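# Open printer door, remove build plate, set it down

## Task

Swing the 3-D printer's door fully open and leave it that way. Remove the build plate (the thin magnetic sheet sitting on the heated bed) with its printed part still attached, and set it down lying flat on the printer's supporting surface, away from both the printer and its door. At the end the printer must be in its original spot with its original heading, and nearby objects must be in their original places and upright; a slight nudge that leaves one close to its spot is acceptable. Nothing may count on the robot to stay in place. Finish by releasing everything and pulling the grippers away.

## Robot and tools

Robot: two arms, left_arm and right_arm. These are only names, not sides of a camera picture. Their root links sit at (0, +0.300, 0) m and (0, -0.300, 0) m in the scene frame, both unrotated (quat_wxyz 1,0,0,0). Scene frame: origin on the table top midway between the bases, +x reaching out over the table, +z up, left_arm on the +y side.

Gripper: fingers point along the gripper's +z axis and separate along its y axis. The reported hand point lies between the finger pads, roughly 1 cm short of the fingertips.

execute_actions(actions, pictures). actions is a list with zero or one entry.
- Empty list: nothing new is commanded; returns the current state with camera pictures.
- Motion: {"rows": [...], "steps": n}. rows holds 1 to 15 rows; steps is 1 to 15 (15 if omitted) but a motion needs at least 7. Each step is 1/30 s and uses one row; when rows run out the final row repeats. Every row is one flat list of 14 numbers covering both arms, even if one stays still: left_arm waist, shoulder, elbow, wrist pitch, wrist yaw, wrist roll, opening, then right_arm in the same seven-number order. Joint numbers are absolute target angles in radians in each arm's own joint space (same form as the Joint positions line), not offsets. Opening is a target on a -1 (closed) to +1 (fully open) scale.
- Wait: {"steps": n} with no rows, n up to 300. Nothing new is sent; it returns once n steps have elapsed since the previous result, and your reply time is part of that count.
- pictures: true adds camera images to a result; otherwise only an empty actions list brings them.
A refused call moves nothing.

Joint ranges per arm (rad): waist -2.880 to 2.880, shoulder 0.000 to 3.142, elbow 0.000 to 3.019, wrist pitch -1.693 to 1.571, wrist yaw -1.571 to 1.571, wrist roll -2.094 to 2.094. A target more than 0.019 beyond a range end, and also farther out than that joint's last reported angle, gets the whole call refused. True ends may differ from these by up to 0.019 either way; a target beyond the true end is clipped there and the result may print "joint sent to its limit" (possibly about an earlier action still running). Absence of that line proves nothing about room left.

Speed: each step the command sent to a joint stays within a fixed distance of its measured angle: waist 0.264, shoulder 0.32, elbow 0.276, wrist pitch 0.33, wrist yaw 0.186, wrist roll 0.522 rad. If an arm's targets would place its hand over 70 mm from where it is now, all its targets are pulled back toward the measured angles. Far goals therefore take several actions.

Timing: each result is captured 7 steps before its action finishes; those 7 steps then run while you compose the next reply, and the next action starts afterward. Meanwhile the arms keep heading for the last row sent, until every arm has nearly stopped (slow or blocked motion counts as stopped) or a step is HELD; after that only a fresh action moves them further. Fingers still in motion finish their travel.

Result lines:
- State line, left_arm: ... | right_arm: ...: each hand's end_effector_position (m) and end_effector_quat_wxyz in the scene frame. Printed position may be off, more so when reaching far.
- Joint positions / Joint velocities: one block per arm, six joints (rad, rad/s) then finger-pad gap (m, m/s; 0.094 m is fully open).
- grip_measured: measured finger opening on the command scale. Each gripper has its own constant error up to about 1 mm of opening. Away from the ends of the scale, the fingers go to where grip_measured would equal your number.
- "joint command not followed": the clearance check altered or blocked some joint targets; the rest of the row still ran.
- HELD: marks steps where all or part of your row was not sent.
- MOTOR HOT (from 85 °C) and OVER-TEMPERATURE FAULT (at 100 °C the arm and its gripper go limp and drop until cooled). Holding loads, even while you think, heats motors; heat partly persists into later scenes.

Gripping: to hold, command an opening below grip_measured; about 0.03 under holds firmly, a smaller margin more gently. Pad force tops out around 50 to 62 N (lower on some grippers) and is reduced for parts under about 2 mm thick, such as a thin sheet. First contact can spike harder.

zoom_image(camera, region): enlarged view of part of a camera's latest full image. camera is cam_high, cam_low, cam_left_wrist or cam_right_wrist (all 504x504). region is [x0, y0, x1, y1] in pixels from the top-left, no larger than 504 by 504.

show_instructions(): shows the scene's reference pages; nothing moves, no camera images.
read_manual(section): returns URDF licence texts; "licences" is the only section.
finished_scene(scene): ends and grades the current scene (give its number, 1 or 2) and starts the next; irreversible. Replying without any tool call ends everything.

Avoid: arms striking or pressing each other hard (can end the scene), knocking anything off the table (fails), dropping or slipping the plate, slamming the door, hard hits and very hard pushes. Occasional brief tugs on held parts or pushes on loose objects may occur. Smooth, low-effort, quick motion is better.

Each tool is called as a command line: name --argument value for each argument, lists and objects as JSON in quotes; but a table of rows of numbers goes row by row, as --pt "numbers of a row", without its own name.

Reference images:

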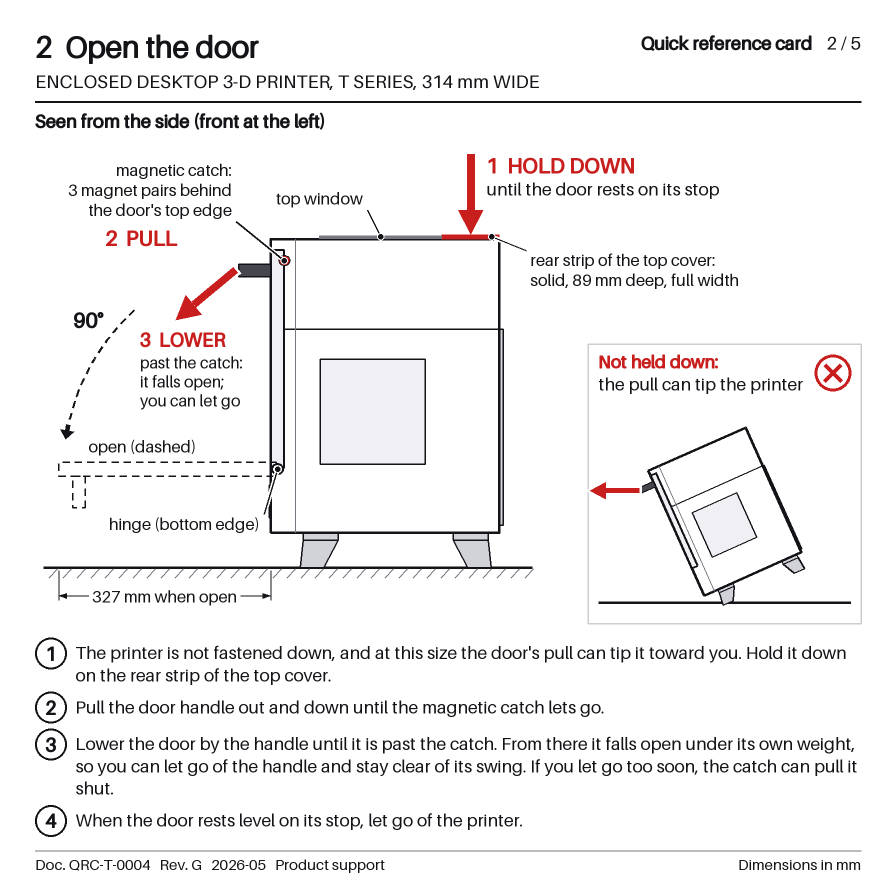

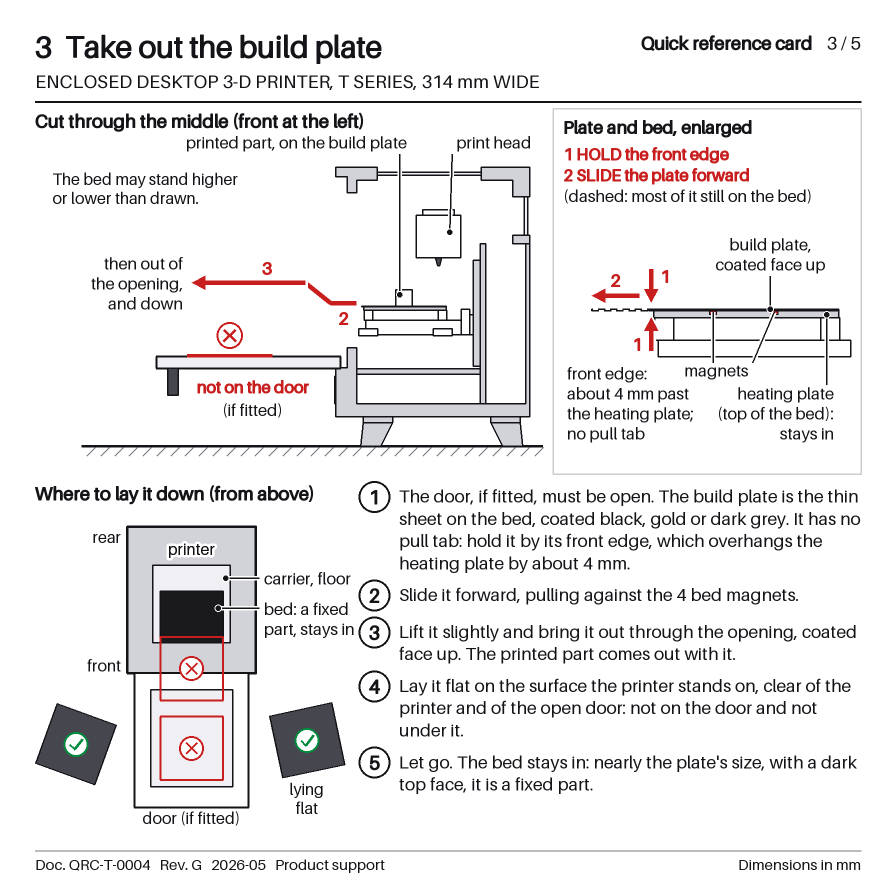

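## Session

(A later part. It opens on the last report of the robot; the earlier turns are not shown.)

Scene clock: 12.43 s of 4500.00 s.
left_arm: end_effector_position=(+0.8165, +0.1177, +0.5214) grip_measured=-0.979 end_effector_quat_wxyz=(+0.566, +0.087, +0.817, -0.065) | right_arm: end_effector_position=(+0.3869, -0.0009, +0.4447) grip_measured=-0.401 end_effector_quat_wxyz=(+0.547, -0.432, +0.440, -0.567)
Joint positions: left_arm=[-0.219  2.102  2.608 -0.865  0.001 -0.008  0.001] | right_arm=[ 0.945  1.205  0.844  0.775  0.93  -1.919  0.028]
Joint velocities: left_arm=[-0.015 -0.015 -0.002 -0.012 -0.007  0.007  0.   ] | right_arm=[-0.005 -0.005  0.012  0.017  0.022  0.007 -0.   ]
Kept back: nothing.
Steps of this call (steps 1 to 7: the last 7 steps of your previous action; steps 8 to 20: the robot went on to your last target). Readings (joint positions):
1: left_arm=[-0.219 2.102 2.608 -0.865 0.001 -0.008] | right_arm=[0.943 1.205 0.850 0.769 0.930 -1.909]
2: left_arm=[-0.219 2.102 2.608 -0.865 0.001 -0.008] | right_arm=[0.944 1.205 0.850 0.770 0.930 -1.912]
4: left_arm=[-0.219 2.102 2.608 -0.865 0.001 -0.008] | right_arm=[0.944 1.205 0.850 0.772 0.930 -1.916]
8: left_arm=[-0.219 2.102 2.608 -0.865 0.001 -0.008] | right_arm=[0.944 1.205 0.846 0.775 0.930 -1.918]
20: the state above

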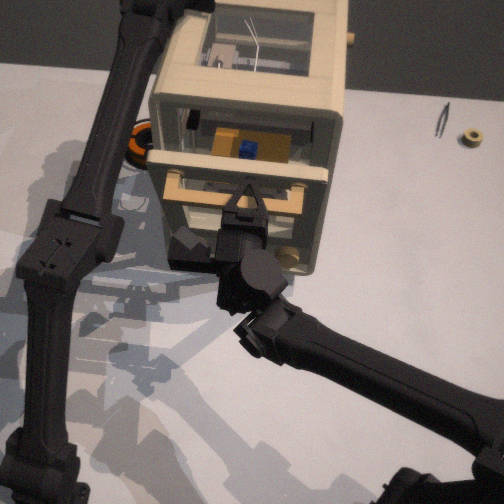

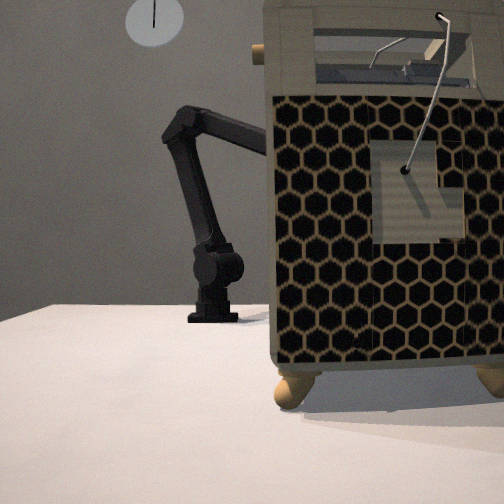

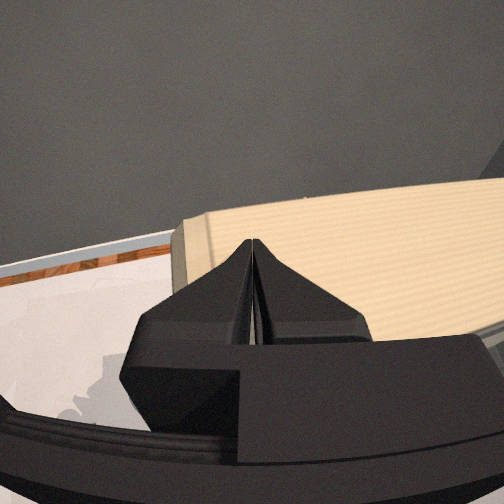

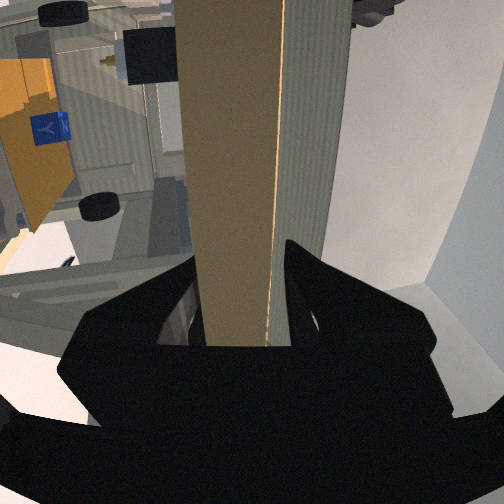

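execute_actions --actions '[{"rows":[[-0.22,2.14,2.59,-0.91,0,0,-1,0.965,1.181,0.86,0.75,0.942,-1.9,-0.38],[-0.22,2.14,2.59,-0.91,0,0,-1,0.974,1.172,0.86,0.71,0.955,-1.87,-0.36],[-0.22,2.14,2.59,-0.91,0,0,-1,0.984,1.163,0.86,0.675,0.968,-1.845,-0.35],[-0.22,2.14,2.59,-0.91,0,0,-1,0.993,1.154,0.86,0.64,0.98,-1.82,-0.35],[-0.22,2.14,2.59,-0.91,0,0,-1,1.003,1.145,0.86,0.6,0.993,-1.795,-0.35],[-0.22,2.14,2.59,-0.91,0,0,-1,1.012,1.136,0.86,0.565,1.006,-1.77,-0.35],[-0.22,2.14,2.59,-0.91,0,0,-1,1.022,1.127,0.86,0.53,1.018,-1.745,-0.35],[-0.22,2.14,2.59,-0.91,0,0,-1,1.031,1.118,0.86,0.49,1.031,-1.72,-0.35],[-0.22,2.14,2.59,-0.91,0,0,-1,1.041,1.109,0.86,0.455,1.044,-1.695,-0.35],[-0.22,2.14,2.59,-0.91,0,0,-1,1.05,1.1,0.86,0.42,1.056,-1.67,-0.35],[-0.22,2.14,2.59,-0.91,0,0,-1,1.06,1.091,0.86,0.38,1.069,-1.645,-0.35],[-0.22,2.14,2.59,-0.91,0,0,-1,1.069,1.082,0.86,0.345,1.082,-1.62,-0.35],[-0.22,2.14,2.59,-0.91,0,0,-1,1.079,1.073,0.86,0.31,1.095,-1.6,-0.35],[-0.22,2.14,2.59,-0.91,0,0,-1,1.088,1.064,0.86,0.27,1.108,-1.58,-0.35],[-0.22,2.14,2.59,-0.91,0,0,-1,1.097,1.055,0.86,0.23,1.12,-1.56,-0.35]]}]'

execute_actions --actions '[{"steps":17}]' --pictures true

Scene clock: 13.27 s of 4500.00 s.
left_arm: end_effector_position=(+0.8165, +0.1177, +0.5214) grip_measured=-0.979 end_effector_quat_wxyz=(+0.566, +0.087, +0.817, -0.065) | right_arm: end_effector_position=(+0.3679, +0.0024, +0.4307) grip_measured=-0.351 end_effector_quat_wxyz=(+0.520, -0.459, +0.469, -0.547)
Joint positions: left_arm=[-0.219  2.102  2.608 -0.865  0.001 -0.008  0.001] | right_arm=[ 1.002  1.156  0.844  0.581  1.021 -1.816  0.03 ]
Joint velocities: left_arm=[-0.015 -0.015 -0.002 -0.022 -0.051 -0.022 -0.001] | right_arm=[ 0.259 -0.259  0.007 -1.15   0.33   0.623 -0.   ]
Steps of this call (steps 1 to 15: the robot went on to your last target; steps 16 to 17: nothing new was sent; steps 18 to 25: the first 8 steps of this action). Readings (joint positions):
18: left_arm=[-0.219 2.102 2.608 -0.865 0.001 -0.008] | right_arm=[0.945 1.205 0.844 0.773 0.934 -1.918]
19: left_arm=[-0.219 2.102 2.608 -0.865 0.001 -0.008] | right_arm=[0.948 1.203 0.844 0.763 0.942 -1.912]
21: left_arm=[-0.219 2.102 2.608 -0.865 0.001 -0.008] | right_arm=[0.961 1.193 0.844 0.717 0.967 -1.889]
25: the state above

Scene clock: 13.83 s of 4500.00 s.
left_arm: end_effector_position=(+0.8165, +0.1177, +0.5214) grip_measured=-0.979 end_effector_quat_wxyz=(+0.566, +0.087, +0.817, -0.065) | right_arm: end_effector_position=(+0.3352, +0.0052, +0.4015) grip_measured=-0.351 end_effector_quat_wxyz=(+0.486, -0.497, +0.505, -0.511)
Joint positions: left_arm=[-0.219  2.102  2.608 -0.865  0.001 -0.008  0.001] | right_arm=[ 1.088  1.09   0.84   0.239  1.121 -1.578  0.03 ]
Joint velocities: left_arm=[-0.005 -0.005 -0.002 -0.012  0.007 -0.022 -0.   ] | right_arm=[ 0.015 -0.024  0.002  0.007 -0.037  0.037 -0.001]
Kept back: nothing.
Steps of this call (steps 1 to 7: the last 7 steps of your previous action; steps 8 to 17: the robot went on to your last target). Readings (joint positions):
1: left_arm=[-0.219 2.102 2.608 -0.865 0.001 -0.008] | right_arm=[1.011 1.148 0.844 0.543 1.034 -1.794]
2: left_arm=[-0.219 2.102 2.608 -0.865 0.001 -0.008] | right_arm=[1.020 1.141 0.844 0.507 1.046 -1.772]
4: left_arm=[-0.219 2.102 2.608 -0.865 0.001 -0.008] | right_arm=[1.038 1.125 0.844 0.432 1.070 -1.727]
8: left_arm=[-0.219 2.102 2.608 -0.865 0.001 -0.008] | right_arm=[1.076 1.100 0.844 0.286 1.115 -1.639]
17: the state above

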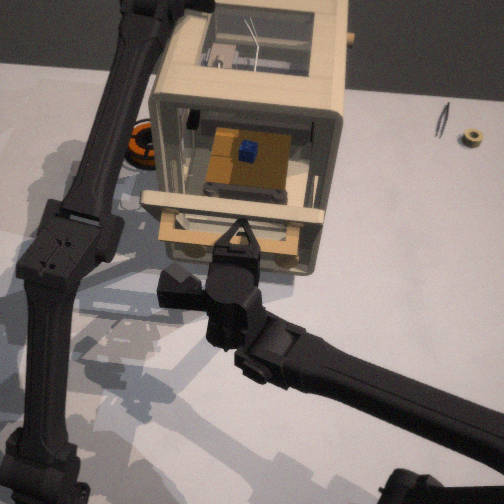

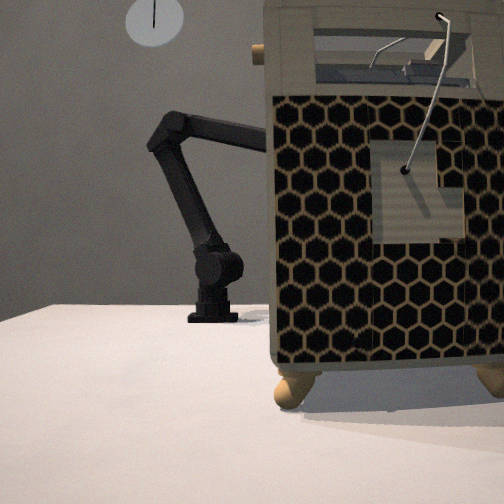

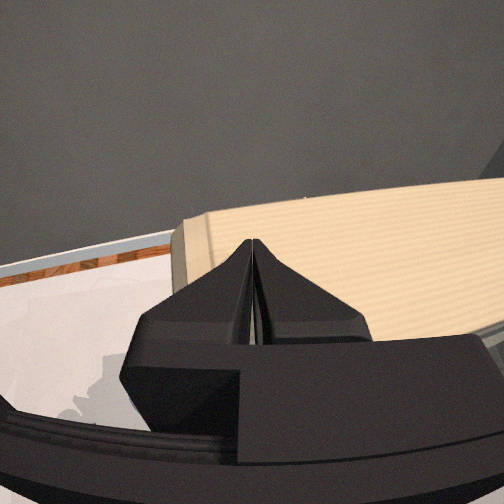

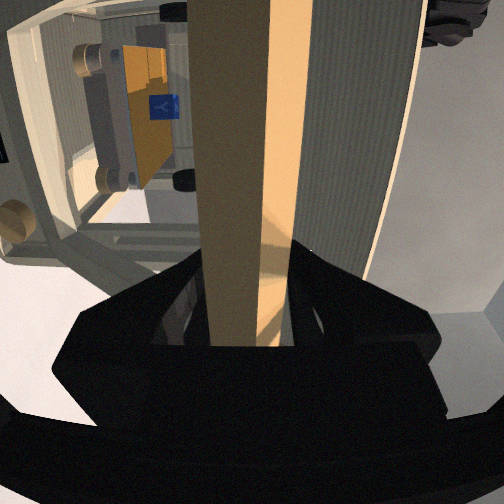

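execute_actions --actions '[{"rows":[[-0.22,2.14,2.59,-0.91,0,0,-1,1.107,1.07,0.853,0.27,1.13,-1.56,-0.32],[-0.22,2.14,2.59,-0.91,0,0,-1,1.117,1.07,0.846,0.29,1.14,-1.56,-0.32],[-0.22,2.14,2.59,-0.91,0,0,-1,1.127,1.07,0.839,0.3,1.15,-1.56,-0.32],[-0.22,2.14,2.59,-0.91,0,0,-1,1.137,1.07,0.832,0.307,1.16,-1.56,-0.32],[-0.22,2.14,2.59,-0.91,0,0,-1,1.147,1.07,0.825,0.314,1.17,-1.56,-0.32],[-0.22,2.14,2.59,-0.91,0,0,-1,1.157,1.07,0.818,0.321,1.18,-1.56,-0.32],[-0.22,2.14,2.59,-0.91,0,0,-1,1.167,1.07,0.811,0.328,1.19,-1.56,-0.32],[-0.22,2.14,2.59,-0.91,0,0,-1,1.177,1.07,0.803,0.336,1.2,-1.56,-0.32],[-0.22,2.14,2.59,-0.91,0,0,-1,1.187,1.07,0.795,0.344,1.21,-1.56,-0.32],[-0.22,2.14,2.59,-0.91,0,0,-1,1.197,1.07,0.787,0.352,1.22,-1.56,-0.32],[-0.22,2.14,2.59,-0.91,0,0,-1,1.207,1.07,0.779,0.36,1.23,-1.56,-0.32],[-0.22,2.14,2.59,-0.91,0,0,-1,1.217,1.07,0.771,0.368,1.24,-1.56,-0.32],[-0.22,2.14,2.59,-0.91,0,0,-1,1.227,1.07,0.763,0.376,1.25,-1.56,-0.32],[-0.22,2.14,2.59,-0.91,0,0,-1,1.237,1.08,0.755,0.385,1.26,-1.56,-0.32],[-0.22,2.14,2.59,-0.91,0,0,-1,1.247,1.09,0.744,0.398,1.27,-1.56,-0.32]]}]'

execute_actions --actions '[{"rows":[[-0.22,2.14,2.59,-0.91,0,0,-1,1.257,1.092,0.732,0.413,1.28,-1.56,-0.32],[-0.22,2.14,2.59,-0.91,0,0,-1,1.267,1.095,0.72,0.428,1.29,-1.56,-0.32],[-0.22,2.14,2.59,-0.91,0,0,-1,1.276,1.097,0.708,0.443,1.299,-1.56,-0.32],[-0.22,2.14,2.59,-0.91,0,0,-1,1.285,1.1,0.696,0.458,1.308,-1.56,-0.32],[-0.22,2.14,2.59,-0.91,0,0,-1,1.294,1.102,0.684,0.473,1.317,-1.56,-0.32],[-0.22,2.14,2.59,-0.91,0,0,-1,1.303,1.105,0.672,0.488,1.326,-1.56,-0.32],[-0.22,2.14,2.59,-0.91,0,0,-1,1.312,1.107,0.66,0.503,1.335,-1.56,-0.32],[-0.22,2.14,2.59,-0.91,0,0,-1,1.32,1.11,0.648,0.518,1.343,-1.56,-0.32],[-0.22,2.14,2.59,-0.91,0,0,-1,1.328,1.112,0.635,0.533,1.351,-1.56,-0.32],[-0.22,2.14,2.59,-0.91,0,0,-1,1.336,1.115,0.622,0.548,1.359,-1.56,-0.32],[-0.22,2.14,2.59,-0.91,0,0,-1,1.344,1.117,0.609,0.563,1.367,-1.56,-0.32],[-0.22,2.14,2.59,-0.91,0,0,-1,1.351,1.12,0.596,0.578,1.374,-1.56,-0.32],[-0.22,2.14,2.59,-0.91,0,0,-1,1.358,1.122,0.583,0.593,1.381,-1.56,-0.32],[-0.22,2.14,2.59,-0.91,0,0,-1,1.365,1.125,0.57,0.608,1.388,-1.56,-0.32],[-0.22,2.14,2.59,-0.91,0,0,-1,1.372,1.127,0.557,0.623,1.394,-1.56,-0.32]]}]'

execute_actions --actions '[{"steps":14}]' --pictures true

Scene clock: 14.90 s of 4500.00 s.
left_arm: end_effector_position=(+0.8165, +0.1177, +0.5214) grip_measured=-0.979 end_effector_quat_wxyz=(+0.566, +0.087, +0.817, -0.065) | right_arm: end_effector_position=(+0.3176, +0.0062, +0.3874) grip_measured=-0.321 end_effector_quat_wxyz=(+0.485, -0.489, +0.513, -0.513)
Joint positions: left_arm=[-0.219  2.102  2.608 -0.865  0.001 -0.008  0.001] | right_arm=[ 1.138  1.09   0.801  0.28   1.19  -1.567  0.032]
Joint velocities: left_arm=[-0.005 -0.015 -0.012 -0.002  0.022  0.051 -0.   ] | right_arm=[ 0.298 -0.005 -0.247  0.203  0.315  0.007  0.   ]
Steps of this call (steps 1 to 24: the robot went on to your last target; steps 25 to 32: the first 8 steps of this action). Readings (joint positions):
25: left_arm=[-0.219 2.102 2.608 -0.865 0.001 -0.008] | right_arm=[1.090 1.090 0.840 0.239 1.123 -1.570]
26: left_arm=[-0.219 2.102 2.608 -0.865 0.001 -0.008] | right_arm=[1.092 1.090 0.840 0.241 1.129 -1.570]
28: left_arm=[-0.219 2.102 2.608 -0.865 0.001 -0.008] | right_arm=[1.102 1.090 0.833 0.253 1.145 -1.568]
32: the state above

Scene clock: 15.40 s of 4500.00 s.
left_arm: end_effector_position=(+0.8165, +0.1177, +0.5214) grip_measured=-0.979 end_effector_quat_wxyz=(+0.566, +0.087, +0.817, -0.065) | right_arm: end_effector_position=(+0.2679, +0.0094, +0.3218) grip_measured=-0.321 end_effector_quat_wxyz=(+0.480, -0.495, +0.509, -0.515)
Joint positions: left_arm=[-0.219  2.102  2.608 -0.865  0.001 -0.008  0.001] | right_arm=[ 1.278  1.121  0.645  0.442  1.327 -1.56   0.032]
Joint velocities: left_arm=[-0.005 -0.005 -0.007 -0.002 -0.007 -0.007 -0.   ] | right_arm=[ 0.288  0.103 -0.33   0.437  0.183 -0.007 -0.   ]
Steps of this call (steps 1 to 7: the last 7 steps of your previous action; steps 8 to 15: the first 8 steps of this action). Readings (joint positions):
8: left_arm=[-0.219 2.102 2.608 -0.865 0.001 -0.008] | right_arm=[1.212 1.096 0.725 0.342 1.266 -1.562]
9: left_arm=[-0.219 2.102 2.608 -0.865 0.001 -0.008] | right_arm=[1.222 1.099 0.715 0.355 1.277 -1.562]
11: left_arm=[-0.219 2.102 2.608 -0.865 0.001 -0.008] | right_arm=[1.240 1.107 0.693 0.383 1.296 -1.561]
15: the state above

Scene clock: 15.87 s of 4500.00 s.
left_arm: end_effector_position=(+0.8165, +0.1177, +0.5214) grip_measured=-0.979 end_effector_quat_wxyz=(+0.566, +0.087, +0.817, -0.065) | right_arm: end_effector_position=(+0.2384, +0.0033, +0.2818) grip_measured=-0.321 end_effector_quat_wxyz=(+0.489, -0.500, +0.503, -0.509)
Joint positions: left_arm=[-0.219  2.102  2.608 -0.865  0.001 -0.008  0.001] | right_arm=[ 1.359  1.144  0.536  0.579  1.382 -1.559  0.032]
Joint velocities: left_arm=[ 0.005 -0.005 -0.012 -0.002 -0.007 -0.051 -0.   ] | right_arm=[-0.005 -0.005  0.002  0.046 -0.066  0.022 -0.001]
Kept back: nothing.
Steps of this call (steps 1 to 7: the last 7 steps of your previous action; steps 8 to 14: the robot went on to your last target). Readings (joint positions):
1: left_arm=[-0.219 2.102 2.608 -0.865 0.001 -0.008] | right_arm=[1.288 1.125 0.633 0.457 1.335 -1.559]
2: left_arm=[-0.219 2.102 2.608 -0.865 0.001 -0.008] | right_arm=[1.297 1.128 0.621 0.472 1.342 -1.559]
4: left_arm=[-0.219 2.102 2.608 -0.865 0.001 -0.008] | right_arm=[1.316 1.132 0.598 0.503 1.356 -1.559]
8: left_arm=[-0.219 2.102 2.608 -0.865 0.001 -0.008] | right_arm=[1.349 1.138 0.552 0.562 1.379 -1.559]
14: the state above

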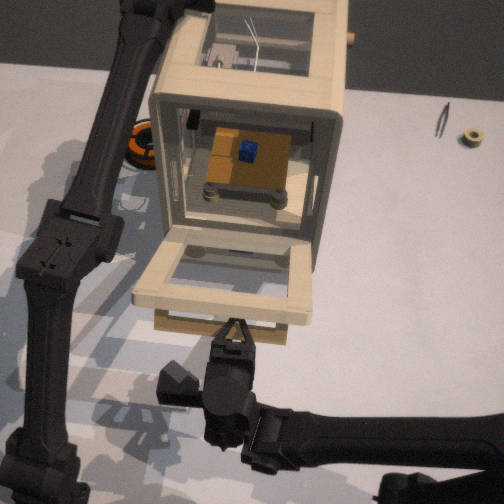

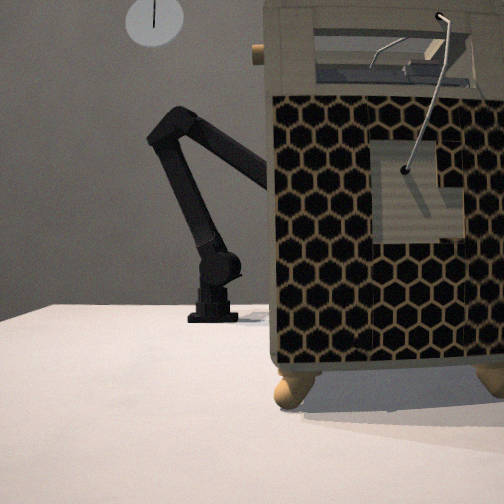

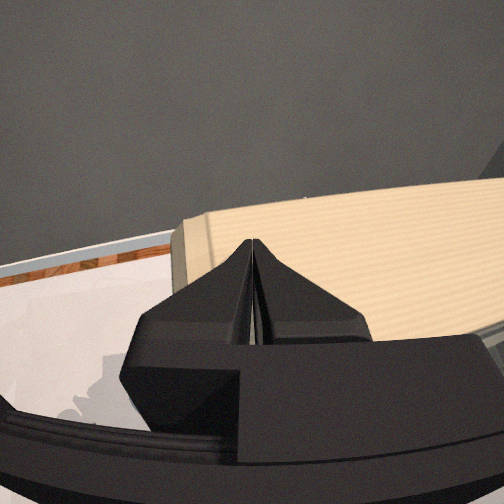

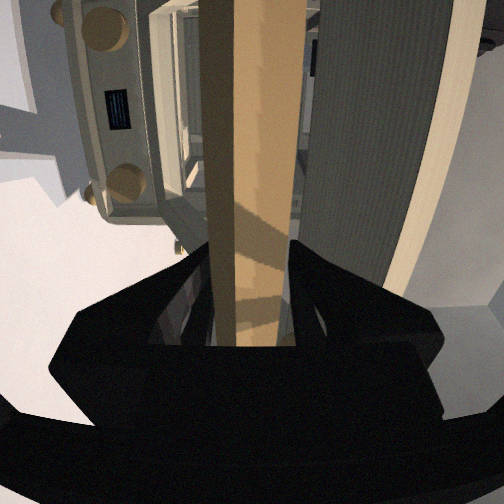

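execute_actions --actions '[{"rows":[[-0.22,2.14,2.59,-0.91,0,0,-1,1.376,1.14,0.548,0.655,1.4,-1.57,-0.32],[-0.22,2.14,2.59,-0.91,0,0,-1,1.38,1.154,0.539,0.685,1.405,-1.57,-0.32],[-0.22,2.14,2.59,-0.91,0,0,-1,1.384,1.168,0.53,0.71,1.41,-1.57,-0.32],[-0.22,2.14,2.59,-0.91,0,0,-1,1.388,1.183,0.521,0.735,1.415,-1.57,-0.32],[-0.22,2.14,2.59,-0.91,0,0,-1,1.392,1.198,0.512,0.76,1.42,-1.57,-0.32],[-0.22,2.14,2.59,-0.91,0,0,-1,1.396,1.214,0.503,0.785,1.425,-1.57,-0.32],[-0.22,2.14,2.59,-0.91,0,0,-1,1.4,1.23,0.494,0.81,1.43,-1.57,-0.32],[-0.22,2.14,2.59,-0.91,0,0,-1,1.404,1.247,0.485,0.836,1.434,-1.57,-0.32],[-0.22,2.14,2.59,-0.91,0,0,-1,1.408,1.264,0.477,0.862,1.438,-1.57,-0.32],[-0.22,2.14,2.59,-0.91,0,0,-1,1.412,1.282,0.469,0.888,1.442,-1.57,-0.32],[-0.22,2.14,2.59,-0.91,0,0,-1,1.415,1.3,0.461,0.914,1.445,-1.57,-0.33],[-0.22,2.14,2.59,-0.91,0,0,-1,1.418,1.318,0.453,0.94,1.448,-1.57,-0.34],[-0.22,2.14,2.59,-0.91,0,0,-1,1.421,1.337,0.446,0.967,1.45,-1.57,-0.35],[-0.22,2.14,2.59,-0.91,0,0,-1,1.423,1.356,0.439,0.994,1.45,-1.57,-0.36],[-0.22,2.14,2.59,-0.91,0,0,-1,1.425,1.376,0.433,1.022,1.45,-1.57,-0.37]]}]'

execute_actions --actions '[{"rows":[[-0.22,2.14,2.59,-0.91,0,0,-1,1.425,1.398,0.428,1.05,1.45,-1.57,-0.38],[-0.22,2.14,2.59,-0.91,0,0,-1,1.425,1.421,0.424,1.077,1.45,-1.57,-0.38],[-0.22,2.14,2.59,-0.91,0,0,-1,1.425,1.444,0.42,1.104,1.45,-1.57,-0.38],[-0.22,2.14,2.59,-0.91,0,0,-1,1.425,1.467,0.417,1.13,1.45,-1.57,-0.38],[-0.22,2.14,2.59,-0.91,0,0,-1,1.425,1.49,0.414,1.156,1.45,-1.57,-0.38],[-0.22,2.14,2.59,-0.91,0,0,-1,1.425,1.513,0.412,1.181,1.45,-1.57,-0.38],[-0.22,2.14,2.59,-0.91,0,0,-1,1.425,1.536,0.41,1.206,1.45,-1.57,-0.38],[-0.22,2.14,2.59,-0.91,0,0,-1,1.425,1.559,0.41,1.23,1.45,-1.57,-0.38],[-0.22,2.14,2.59,-0.91,0,0,-1,1.425,1.582,0.41,1.253,1.45,-1.57,-0.38],[-0.22,2.14,2.59,-0.91,0,0,-1,1.425,1.605,0.41,1.276,1.45,-1.57,-0.38],[-0.22,2.14,2.59,-0.91,0,0,-1,1.425,1.628,0.41,1.299,1.45,-1.57,-0.38],[-0.22,2.14,2.59,-0.91,0,0,-1,1.425,1.651,0.41,1.322,1.45,-1.57,-0.38],[-0.22,2.14,2.59,-0.91,0,0,-1,1.425,1.674,0.41,1.345,1.45,-1.57,-0.38],[-0.22,2.14,2.59,-0.91,0,0,-1,1.425,1.695,0.41,1.365,1.45,-1.57,-0.38],[-0.22,2.14,2.59,-0.91,0,0,-1,1.425,1.71,0.41,1.38,1.45,-1.57,-0.38]]}]'

execute_actions --actions '[{"steps":14}]' --pictures true

Scene clock: 17.07 s of 4500.00 s.
left_arm: end_effector_position=(+0.8165, +0.1177, +0.5214) grip_measured=-0.979 end_effector_quat_wxyz=(+0.566, +0.087, +0.817, -0.065) | right_arm: end_effector_position=(+0.2311, +0.0025, +0.2607) grip_measured=-0.321 end_effector_quat_wxyz=(+0.501, -0.479, +0.518, -0.501)
Joint positions: left_arm=[-0.219  2.102  2.608 -0.865  0.001 -0.008  0.001] | right_arm=[ 1.383  1.213  0.495  0.747  1.421 -1.56   0.032]
Joint velocities: left_arm=[-0.015 -0.015 -0.012 -0.012  0.022 -0.007  0.   ] | right_arm=[ 0.19   0.513 -0.271  0.74   0.183  0.051 -0.   ]
Steps of this call (steps 1 to 28: the robot went on to your last target; steps 29 to 36: the first 8 steps of this action). Readings (joint positions):
29: left_arm=[-0.219 2.102 2.608 -0.865 0.001 -0.008] | right_arm=[1.359 1.144 0.535 0.586 1.383 -1.559]
30: left_arm=[-0.219 2.102 2.608 -0.865 0.001 -0.008] | right_arm=[1.359 1.147 0.534 0.601 1.387 -1.559]
32: left_arm=[-0.219 2.102 2.608 -0.865 0.001 -0.008] | right_arm=[1.362 1.160 0.527 0.648 1.398 -1.559]
36: the state above

Scene clock: 17.57 s of 4500.00 s.
left_arm: end_effector_position=(+0.8165, +0.1177, +0.5214) grip_measured=-0.979 end_effector_quat_wxyz=(+0.566, +0.087, +0.817, -0.065) | right_arm: end_effector_position=(+0.2192, +0.0047, +0.1703) grip_measured=-0.377 end_effector_quat_wxyz=(+0.501, -0.487, +0.512, -0.500)
Joint positions: left_arm=[-0.219  2.102  2.608 -0.865  0.001 -0.008  0.001] | right_arm=[ 1.42   1.522  0.404  1.137  1.444 -1.563  0.029]
Joint velocities: left_arm=[-0.015 -0.005 -0.002 -0.007 -0.081  0.007 -0.   ] | right_arm=[ 0.015  0.708 -0.071  0.75  -0.007  0.007 -0.   ]
Steps of this call (steps 1 to 7: the last 7 steps of your previous action; steps 8 to 15: the first 8 steps of this action). Readings (joint positions):
8: left_arm=[-0.219 2.102 2.608 -0.865 0.001 -0.008] | right_arm=[1.415 1.373 0.428 0.950 1.438 -1.561]
9: left_arm=[-0.219 2.102 2.608 -0.865 0.001 -0.008] | right_arm=[1.416 1.393 0.424 0.978 1.438 -1.561]
11: left_arm=[-0.219 2.102 2.608 -0.865 0.001 -0.008] | right_arm=[1.418 1.433 0.416 1.033 1.441 -1.562]
15: the state above

Scene clock: 18.03 s of 4500.00 s.
left_arm: end_effector_position=(+0.8165, +0.1177, +0.5214) grip_measured=-0.979 end_effector_quat_wxyz=(+0.566, +0.087, +0.817, -0.065) | right_arm: end_effector_position=(+0.2199, +0.0055, +0.1233) grip_measured=-0.377 end_effector_quat_wxyz=(+0.496, -0.489, +0.510, -0.505)
Joint positions: left_arm=[-0.219  2.102  2.608 -0.865  0.001 -0.008  0.001] | right_arm=[ 1.419  1.73   0.401  1.336  1.449 -1.565  0.029]
Joint velocities: left_arm=[-0.005 -0.005 -0.017 -0.017  0.051  0.007  0.   ] | right_arm=[-0.015 -0.024  0.002  0.002 -0.022  0.066  0.   ]
Kept back: nothing.
Steps of this call (steps 1 to 7: the last 7 steps of your previous action; steps 8 to 14: the robot went on to your last target). Readings (joint positions):
1: left_arm=[-0.219 2.102 2.608 -0.865 0.001 -0.008] | right_arm=[1.420 1.545 0.402 1.161 1.445 -1.563]
2: left_arm=[-0.219 2.102 2.608 -0.865 0.001 -0.008] | right_arm=[1.420 1.569 0.402 1.185 1.446 -1.564]
4: left_arm=[-0.219 2.102 2.608 -0.865 0.001 -0.008] | right_arm=[1.420 1.616 0.401 1.231 1.449 -1.564]
8: left_arm=[-0.219 2.102 2.608 -0.865 0.001 -0.008] | right_arm=[1.420 1.703 0.401 1.314 1.451 -1.565]
14: the state above

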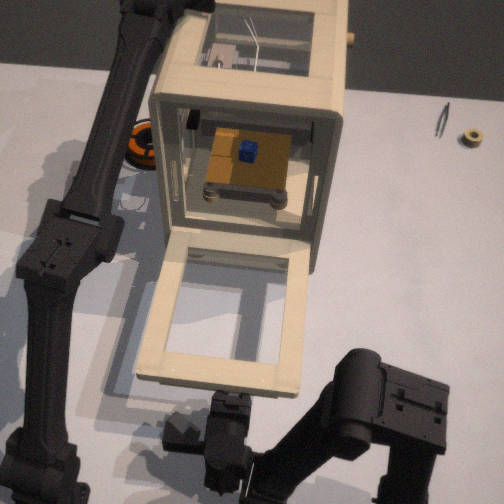

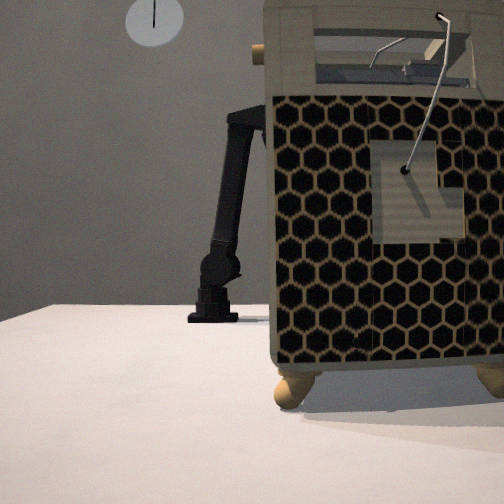

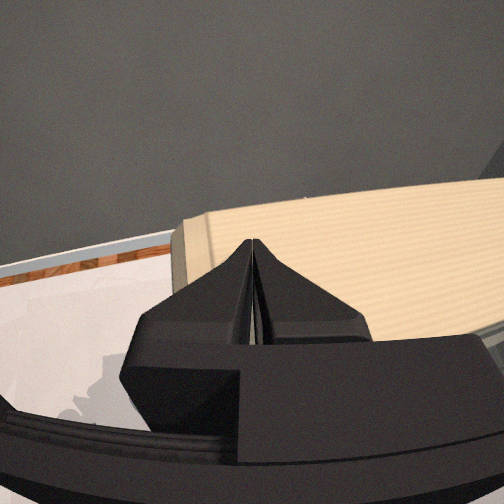

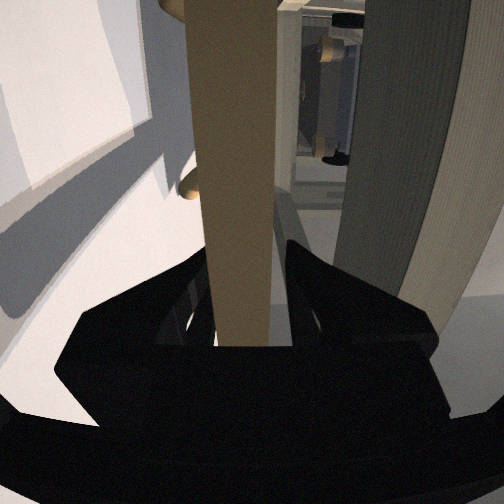

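Lower by about 1.5 cm more.

execute_actions --actions '[{"rows":[[-0.22,2.14,2.59,-0.91,0,0,-1,1.425,1.735,0.41,1.385,1.45,-1.57,-0.37],[-0.22,2.14,2.59,-0.91,0,0,-1,1.425,1.745,0.41,1.39,1.45,-1.57,-0.36],[-0.22,2.14,2.59,-0.91,0,0,-1,1.425,1.755,0.41,1.395,1.45,-1.57,-0.35],[-0.22,2.14,2.59,-0.91,0,0,-1,1.425,1.765,0.41,1.4,1.45,-1.57,-0.34],[-0.22,2.14,2.59,-0.91,0,0,-1,1.425,1.775,0.41,1.408,1.45,-1.57,-0.33],[-0.22,2.14,2.59,-0.91,0,0,-1,1.425,1.785,0.41,1.416,1.45,-1.57,-0.32],[-0.22,2.14,2.59,-0.91,0,0,-1,1.425,1.795,0.41,1.424,1.45,-1.57,-0.3],[-0.22,2.14,2.59,-0.91,0,0,-1,1.425,1.8,0.41,1.43,1.45,-1.57,-0.28]],"steps":10}]'

execute_actions --actions '[{"steps":14}]' --pictures true

Scene clock: 18.50 s of 4500.00 s.
left_arm: end_effector_position=(+0.8165, +0.1177, +0.5214) grip_measured=-0.979 end_effector_quat_wxyz=(+0.566, +0.087, +0.817, -0.065) | right_arm: end_effector_position=(+0.2199, +0.0055, +0.1223) grip_measured=-0.356 end_effector_quat_wxyz=(+0.497, -0.488, +0.511, -0.504)
Joint positions: left_arm=[-0.219  2.102  2.608 -0.865  0.001 -0.008  0.001] | right_arm=[ 1.419  1.736  0.401  1.346  1.449 -1.565  0.03 ]
Joint velocities: left_arm=[ 0.005  0.005 -0.002  0.017  0.066  0.007  0.   ] | right_arm=[-0.005  0.142 -0.002  0.139 -0.037 -0.037  0.009]
Steps of this call (steps 1 to 11: the robot went on to your last target; steps 12 to 14: the first 3 steps of this action). Readings (joint positions):
12: left_arm=[-0.219 2.102 2.608 -0.865 0.001 -0.008] | right_arm=[1.419 1.730 0.401 1.338 1.449 -1.565]
13: left_arm=[-0.219 2.102 2.608 -0.865 0.001 -0.008] | right_arm=[1.419 1.732 0.401 1.341 1.449 -1.565]
14: the state above

Scene clock: 18.97 s of 4500.00 s.
left_arm: end_effector_position=(+0.8165, +0.1177, +0.5213) grip_measured=-0.979 end_effector_quat_wxyz=(+0.566, +0.087, +0.817, -0.065) | right_arm: end_effector_position=(+0.2197, +0.0045, +0.1084) grip_measured=-0.282 end_effector_quat_wxyz=(+0.496, -0.489, +0.511, -0.505)
Joint positions: left_arm=[-0.219  2.102  2.608 -0.865  0.001 -0.008  0.001] | right_arm=[ 1.419  1.798  0.401  1.405  1.449 -1.565  0.034]
Joint velocities: left_arm=[ 0.005  0.005 -0.027  0.012 -0.066 -0.022  0.   ] | right_arm=[-0.005  0.005 -0.007 -0.007  0.037 -0.051  0.   ]
Kept back: nothing.
Steps of this call (steps 1 to 7: the last 7 steps of your previous action; steps 8 to 14: the robot went on to your last target). Readings (joint positions):
1: left_arm=[-0.219 2.102 2.608 -0.865 0.001 -0.008] | right_arm=[1.419 1.742 0.401 1.351 1.449 -1.565]
2: left_arm=[-0.219 2.102 2.608 -0.865 0.001 -0.008] | right_arm=[1.419 1.751 0.401 1.356 1.449 -1.565]
4: left_arm=[-0.219 2.102 2.608 -0.865 0.001 -0.008] | right_arm=[1.419 1.772 0.401 1.370 1.449 -1.565]
8: left_arm=[-0.219 2.102 2.608 -0.865 0.001 -0.008] | right_arm=[1.419 1.798 0.401 1.395 1.449 -1.565]
14: the state above

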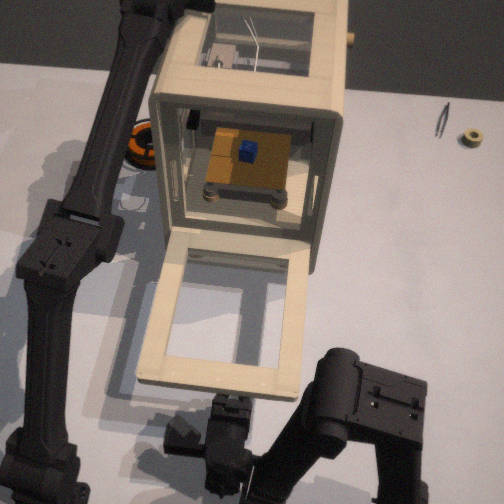

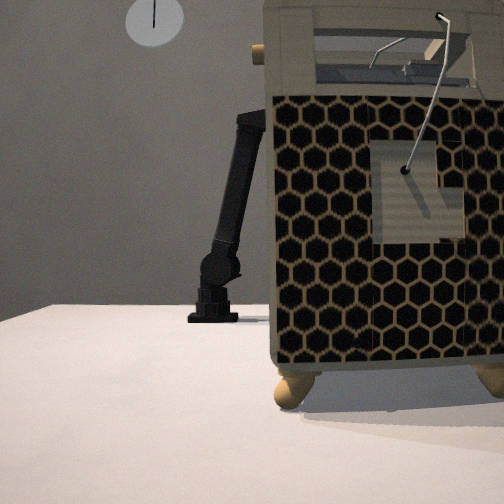

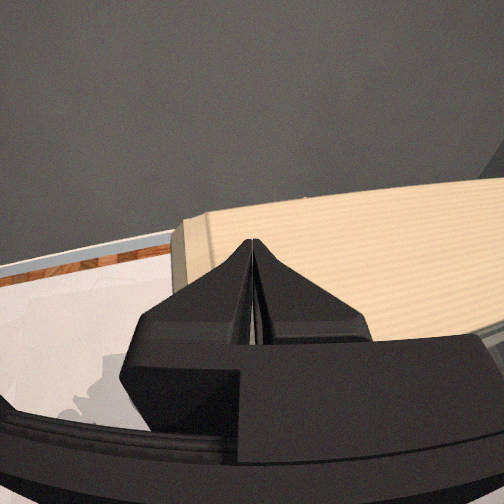

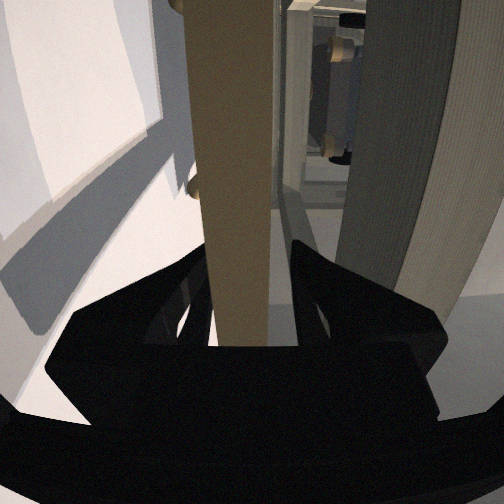

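execute_actions --actions '[{"rows":[[-0.22,2.14,2.59,-0.91,0,0,-1,1.425,1.815,0.41,1.44,1.45,-1.57,-0.26],[-0.22,2.14,2.59,-0.91,0,0,-1,1.43,1.83,0.41,1.45,1.45,-1.57,-0.25],[-0.22,2.14,2.59,-0.91,0,0,-1,1.44,1.83,0.41,1.45,1.45,-1.57,-0.25],[-0.22,2.14,2.59,-0.91,0,0,-1,1.455,1.83,0.41,1.45,1.45,-1.57,-0.25],[-0.22,2.14,2.59,-0.91,0,0,-1,1.47,1.83,0.41,1.45,1.45,-1.57,-0.25],[-0.22,2.14,2.59,-0.91,0,0,-1,1.49,1.83,0.41,1.45,1.45,-1.57,-0.25],[-0.22,2.14,2.59,-0.91,0,0,-1,1.51,1.83,0.41,1.45,1.45,-1.57,-0.25],[-0.22,2.14,2.59,-0.91,0,0,-1,1.53,1.83,0.41,1.45,1.45,-1.57,-0.25],[-0.22,2.14,2.59,-0.91,0,0,-1,1.55,1.83,0.41,1.45,1.44,-1.57,-0.25],[-0.22,2.14,2.59,-0.91,0,0,-1,1.57,1.83,0.41,1.45,1.42,-1.57,-0.25],[-0.22,2.14,2.59,-0.91,0,0,-1,1.59,1.83,0.41,1.45,1.39,-1.57,-0.25],[-0.22,2.14,2.59,-0.91,0,0,-1,1.61,1.83,0.41,1.45,1.36,-1.57,-0.25],[-0.22,2.14,2.59,-0.91,0,0,-1,1.63,1.83,0.41,1.45,1.33,-1.57,-0.25],[-0.22,2.14,2.59,-0.91,0,0,-1,1.65,1.83,0.41,1.45,1.3,-1.57,-0.25],[-0.22,2.14,2.59,-0.91,0,0,-1,1.66,1.83,0.41,1.45,1.27,-1.57,-0.25]]}]'

execute_actions --actions '[{"steps":12}]' --pictures true

Scene clock: 19.97 s of 4500.00 s.
left_arm: end_effector_position=(+0.8165, +0.1177, +0.5213) grip_measured=-0.979 end_effector_quat_wxyz=(+0.566, +0.087, +0.817, -0.065) | right_arm: end_effector_position=(+0.2047, +0.0145, +0.1062) grip_measured=-0.252 end_effector_quat_wxyz=(+0.509, -0.499, +0.500, -0.491)
Joint positions: left_arm=[-0.219  2.102  2.608 -0.865  0.001 -0.008  0.001] | right_arm=[ 1.467  1.811  0.401  1.424  1.449 -1.566  0.035]
Joint velocities: left_arm=[-0.005 -0.005 -0.007 -0.002 -0.007  0.022 -0.001] | right_arm=[ 0.581 -0.015 -0.007 -0.007 -0.022 -0.022 -0.001]
Steps of this call (steps 1 to 22: the robot went on to your last target; steps 23 to 30: the first 8 steps of this action). Readings (joint positions):
23: left_arm=[-0.219 2.102 2.608 -0.865 0.001 -0.008] | right_arm=[1.419 1.798 0.401 1.405 1.449 -1.565]
24: left_arm=[-0.219 2.102 2.608 -0.865 0.001 -0.008] | right_arm=[1.419 1.800 0.401 1.408 1.449 -1.566]
26: left_arm=[-0.219 2.102 2.608 -0.865 0.001 -0.008] | right_arm=[1.421 1.807 0.401 1.418 1.449 -1.566]
30: the state above

Scene clock: 20.37 s of 4500.00 s.
left_arm: end_effector_position=(+0.8165, +0.1177, +0.5213) grip_measured=-0.979 end_effector_quat_wxyz=(+0.566, +0.087, +0.817, -0.065) | right_arm: end_effector_position=(+0.1310, +0.0772, +0.1067) grip_measured=-0.252 end_effector_quat_wxyz=(+0.592, -0.582, +0.399, -0.389)
Joint positions: left_arm=[-0.219  2.102  2.608 -0.865  0.001 -0.008  0.001] | right_arm=[ 1.662  1.811  0.401  1.425  1.272 -1.566  0.035]
Joint velocities: left_arm=[-0.005 -0.015 -0.002  0.002  0.037  0.007 -0.   ] | right_arm=[-0.005 -0.005  0.002  0.002 -0.051 -0.037 -0.   ]
Kept back: nothing.
Steps of this call (steps 1 to 7: the last 7 steps of your previous action; steps 8 to 12: the robot went on to your last target). Readings (joint positions):
1: left_arm=[-0.219 2.102 2.608 -0.865 0.001 -0.008] | right_arm=[1.488 1.811 0.401 1.425 1.447 -1.566]
2: left_arm=[-0.219 2.102 2.608 -0.865 0.001 -0.008] | right_arm=[1.511 1.811 0.401 1.425 1.437 -1.566]
4: left_arm=[-0.219 2.102 2.608 -0.865 0.001 -0.008] | right_arm=[1.558 1.811 0.401 1.425 1.388 -1.566]
8: left_arm=[-0.219 2.102 2.608 -0.865 0.001 -0.008] | right_arm=[1.640 1.811 0.401 1.425 1.282 -1.566]
12: the state above

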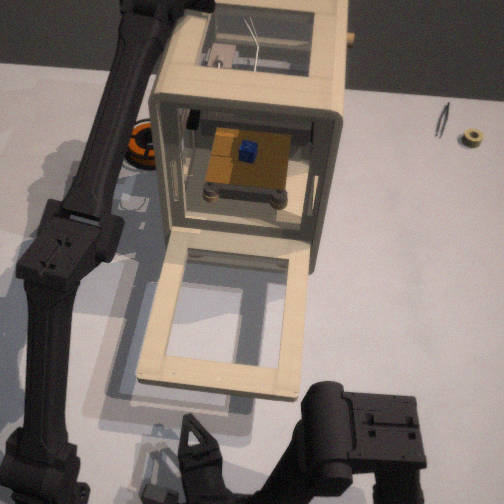

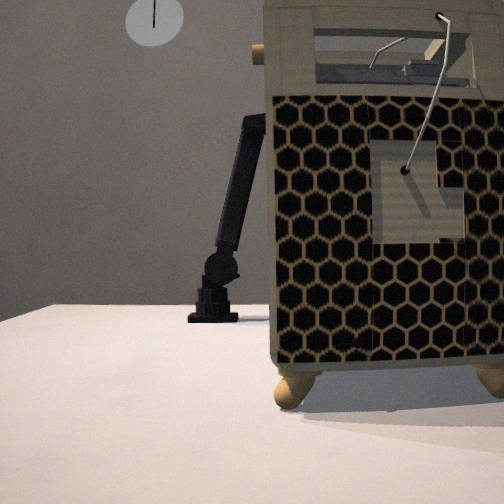

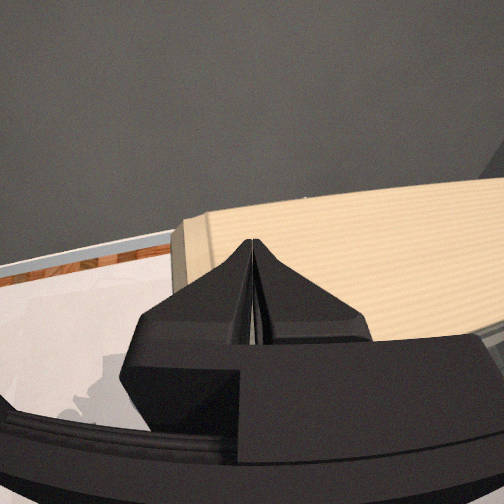

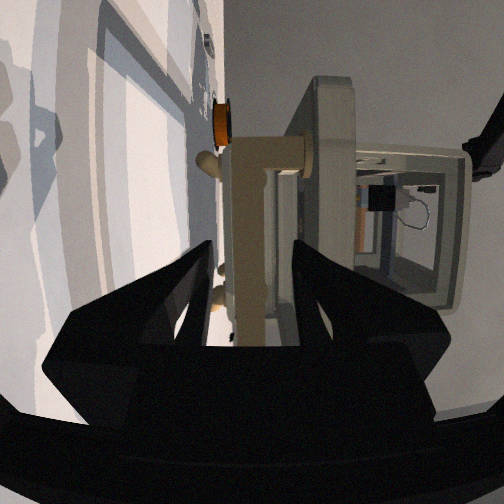

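execute_actions --actions '[{"rows":[[-0.22,2.13,2.6,-0.9,0,0,-1,1.66,1.78,0.43,1.4,1.27,-1.57,-0.25],[-0.22,2.13,2.6,-0.9,0,0,-1,1.66,1.74,0.44,1.35,1.27,-1.57,-0.25],[-0.22,2.13,2.6,-0.9,0,0,-1,1.66,1.69,0.45,1.29,1.27,-1.57,-0.25],[-0.22,2.13,2.6,-0.9,0,0,-1,1.66,1.64,0.46,1.23,1.27,-1.57,-0.25],[-0.22,2.13,2.6,-0.9,0,0,-1,1.66,1.59,0.47,1.17,1.27,-1.57,-0.25],[-0.22,2.13,2.6,-0.9,0,0,-1,1.66,1.54,0.48,1.11,1.27,-1.57,-0.25],[-0.22,2.13,2.6,-0.9,0,0,-1,1.66,1.49,0.49,1.05,1.27,-1.57,-0.25],[-0.22,2.13,2.6,-0.9,0,0,-1,1.66,1.44,0.5,0.99,1.27,-1.57,-0.25],[-0.22,2.13,2.6,-0.9,0,0,-1,1.66,1.39,0.51,0.93,1.27,-1.57,-0.25],[-0.22,2.13,2.6,-0.9,0,0,-1,1.66,1.34,0.52,0.87,1.27,-1.57,-0.25],[-0.22,2.13,2.6,-0.9,0,0,-1,1.66,1.29,0.535,0.81,1.27,-1.57,-0.25],[-0.22,2.13,2.6,-0.9,0,0,-1,1.65,1.25,0.55,0.75,1.27,-1.57,-0.25],[-0.22,2.13,2.6,-0.9,0,0,-1,1.63,1.21,0.565,0.7,1.27,-1.57,-0.25],[-0.22,2.13,2.6,-0.9,0,0,-1,1.6,1.18,0.58,0.66,1.27,-1.57,-0.25],[-0.22,2.13,2.6,-0.9,0,0,-1,1.56,1.16,0.6,0.63,1.27,-1.57,-0.25]]}]'

execute_actions --actions '[{"rows":[[-0.22,2.13,2.6,-0.9,0,0,-1,1.51,1.16,0.61,0.63,1.27,-1.57,-0.25],[-0.22,2.13,2.6,-0.9,0,0,-1,1.46,1.16,0.62,0.63,1.27,-1.57,-0.25],[-0.22,2.13,2.6,-0.9,0,0,-1,1.4,1.17,0.63,0.63,1.27,-1.57,-0.25],[-0.22,2.13,2.6,-0.9,0,0,-1,1.34,1.18,0.645,0.63,1.27,-1.57,-0.25],[-0.22,2.13,2.6,-0.9,0,0,-1,1.28,1.2,0.66,0.63,1.25,-1.57,-0.25],[-0.22,2.13,2.6,-0.9,0,0,-1,1.22,1.225,0.68,0.64,1.22,-1.57,-0.25],[-0.22,2.13,2.6,-0.9,0,0,-1,1.16,1.25,0.7,0.65,1.18,-1.57,-0.25],[-0.22,2.13,2.6,-0.9,0,0,-1,1.11,1.28,0.72,0.66,1.14,-1.57,-0.25],[-0.22,2.13,2.6,-0.9,0,0,-1,1.06,1.31,0.745,0.67,1.1,-1.57,-0.25],[-0.22,2.13,2.6,-0.9,0,0,-1,1.01,1.345,0.77,0.68,1.05,-1.57,-0.25],[-0.22,2.13,2.6,-0.9,0,0,-1,0.96,1.38,0.795,0.69,1.0,-1.57,-0.25],[-0.22,2.13,2.6,-0.9,0,0,-1,0.92,1.415,0.82,0.7,0.96,-1.57,-0.25],[-0.22,2.13,2.6,-0.9,0,0,-1,0.88,1.45,0.84,0.71,0.92,-1.57,-0.25],[-0.22,2.13,2.6,-0.9,0,0,-1,0.845,1.475,0.855,0.71,0.88,-1.57,-0.25],[-0.22,2.13,2.6,-0.9,0,0,-1,0.82,1.495,0.865,0.71,0.85,-1.57,-0.25]]}]'

execute_actions --actions '[{"steps":18}]' --pictures true

Scene clock: 21.27 s of 4500.00 s.
left_arm: end_effector_position=(+0.8162, +0.1178, +0.5219) grip_measured=-0.979 end_effector_quat_wxyz=(+0.566, +0.087, +0.817, -0.065) | right_arm: end_effector_position=(+0.1295, +0.0939, +0.1594) grip_measured=-0.252 end_effector_quat_wxyz=(+0.584, -0.591, +0.391, -0.396)
Joint positions: left_arm=[-0.219  2.101  2.608 -0.865  0.001 -0.008  0.001] | right_arm=[ 1.662  1.585  0.448  1.12   1.272 -1.566  0.035]
Joint velocities: left_arm=[-0.024 -0.005 -0.012 -0.002 -0.051 -0.051  0.   ] | right_arm=[ 0.005 -1.773  0.335 -1.741 -0.007  0.066 -0.   ]
Steps of this call (steps 1 to 19: the robot went on to your last target; steps 20 to 27: the first 8 steps of this action). Readings (joint positions):
20: left_arm=[-0.219 2.102 2.608 -0.865 0.001 -0.008] | right_arm=[1.662 1.810 0.401 1.424 1.272 -1.566]
21: left_arm=[-0.219 2.101 2.608 -0.865 0.001 -0.008] | right_arm=[1.662 1.807 0.403 1.412 1.272 -1.566]
23: left_arm=[-0.219 2.101 2.608 -0.865 0.001 -0.008] | right_arm=[1.662 1.772 0.412 1.340 1.272 -1.566]
27: the state above

Scene clock: 21.77 s of 4500.00 s.
left_arm: end_effector_position=(+0.8162, +0.1178, +0.5219) grip_measured=-0.979 end_effector_quat_wxyz=(+0.566, +0.087, +0.817, -0.065) | right_arm: end_effector_position=(+0.2832, +0.0330, +0.3249) grip_measured=-0.252 end_effector_quat_wxyz=(+0.551, -0.475, +0.503, -0.467)
Joint positions: left_arm=[-0.219  2.101  2.608 -0.865  0.001 -0.008  0.001] | right_arm=[ 1.24   1.184  0.64   0.659  1.184 -1.566  0.035]
Joint velocities: left_arm=[-0.005  0.005 -0.012 -0.017 -0.051 -0.037  0.   ] | right_arm=[-1.822  0.679  0.393 -0.017 -0.93  -0.11   0.   ]
Steps of this call (steps 1 to 7: the last 7 steps of your previous action; steps 8 to 15: the first 8 steps of this action). Readings (joint positions):
8: left_arm=[-0.219 2.101 2.608 -0.865 0.001 -0.008] | right_arm=[1.621 1.171 0.550 0.701 1.270 -1.566]
9: left_arm=[-0.219 2.101 2.608 -0.865 0.001 -0.008] | right_arm=[1.587 1.149 0.565 0.681 1.270 -1.566]
11: left_arm=[-0.219 2.101 2.608 -0.865 0.001 -0.008] | right_arm=[1.487 1.136 0.592 0.664 1.270 -1.566]
15: the state above

Scene clock: 22.37 s of 4500.00 s.
left_arm: end_effector_position=(+0.8162, +0.1178, +0.5219) grip_measured=-0.979 end_effector_quat_wxyz=(+0.566, +0.087, +0.817, -0.065) | right_arm: end_effector_position=(+0.4749, +0.0083, +0.2738) grip_measured=-0.252 end_effector_quat_wxyz=(+0.492, -0.485, +0.513, -0.510)
Joint positions: left_arm=[-0.219  2.101  2.608 -0.865  0.001 -0.008  0.001] | right_arm=[ 0.807  1.51   0.831  0.685  0.853 -1.566  0.035]
Joint velocities: left_arm=[-0.005  0.005 -0.007  0.007  0.037  0.007 -0.   ] | right_arm=[ 0.024 -0.015 -0.012 -0.002 -0.022 -0.007 -0.   ]
Kept back: nothing.
Steps of this call (steps 1 to 7: the last 7 steps of your previous action; steps 8 to 18: the robot went on to your last target). Readings (joint positions):
1: left_arm=[-0.219 2.101 2.608 -0.865 0.001 -0.008] | right_arm=[1.180 1.210 0.656 0.659 1.146 -1.566]
2: left_arm=[-0.219 2.101 2.608 -0.865 0.001 -0.008] | right_arm=[1.125 1.240 0.675 0.659 1.104 -1.566]
4: left_arm=[-0.219 2.101 2.608 -0.865 0.001 -0.008] | right_arm=[1.023 1.310 0.719 0.662 1.013 -1.566]
8: left_arm=[-0.219 2.101 2.608 -0.865 0.001 -0.008] | right_arm=[0.858 1.457 0.815 0.681 0.864 -1.566]
18: the state above

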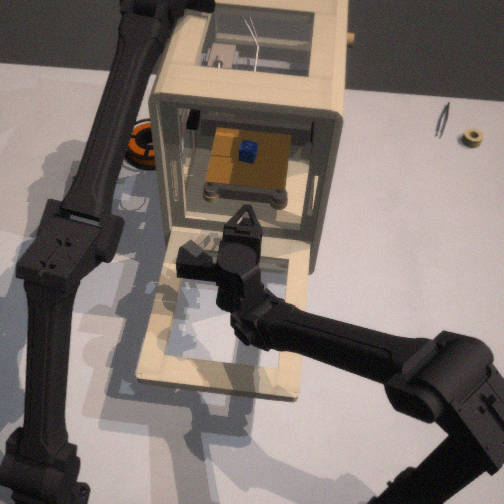

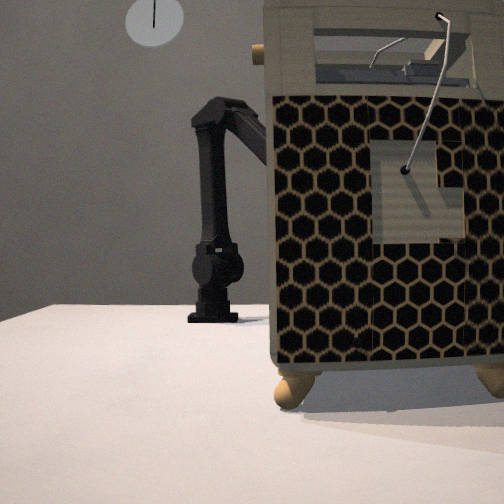

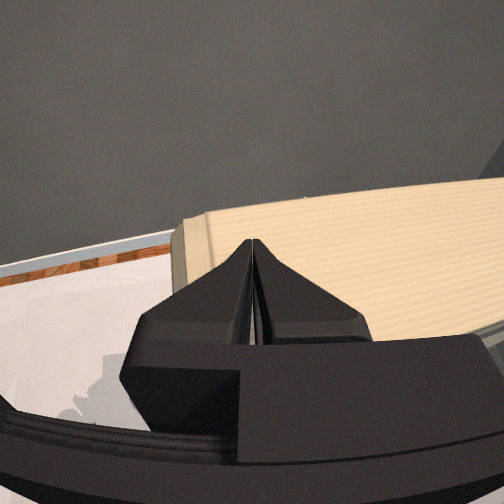

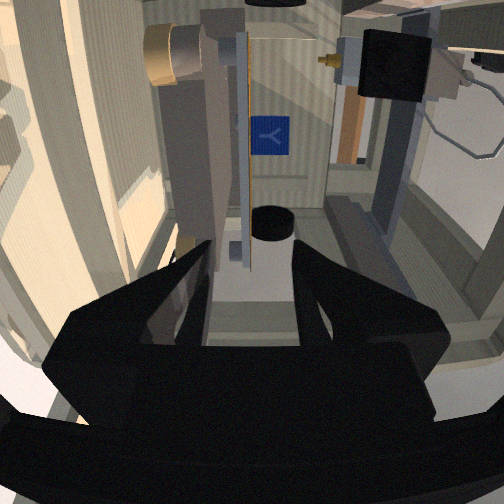

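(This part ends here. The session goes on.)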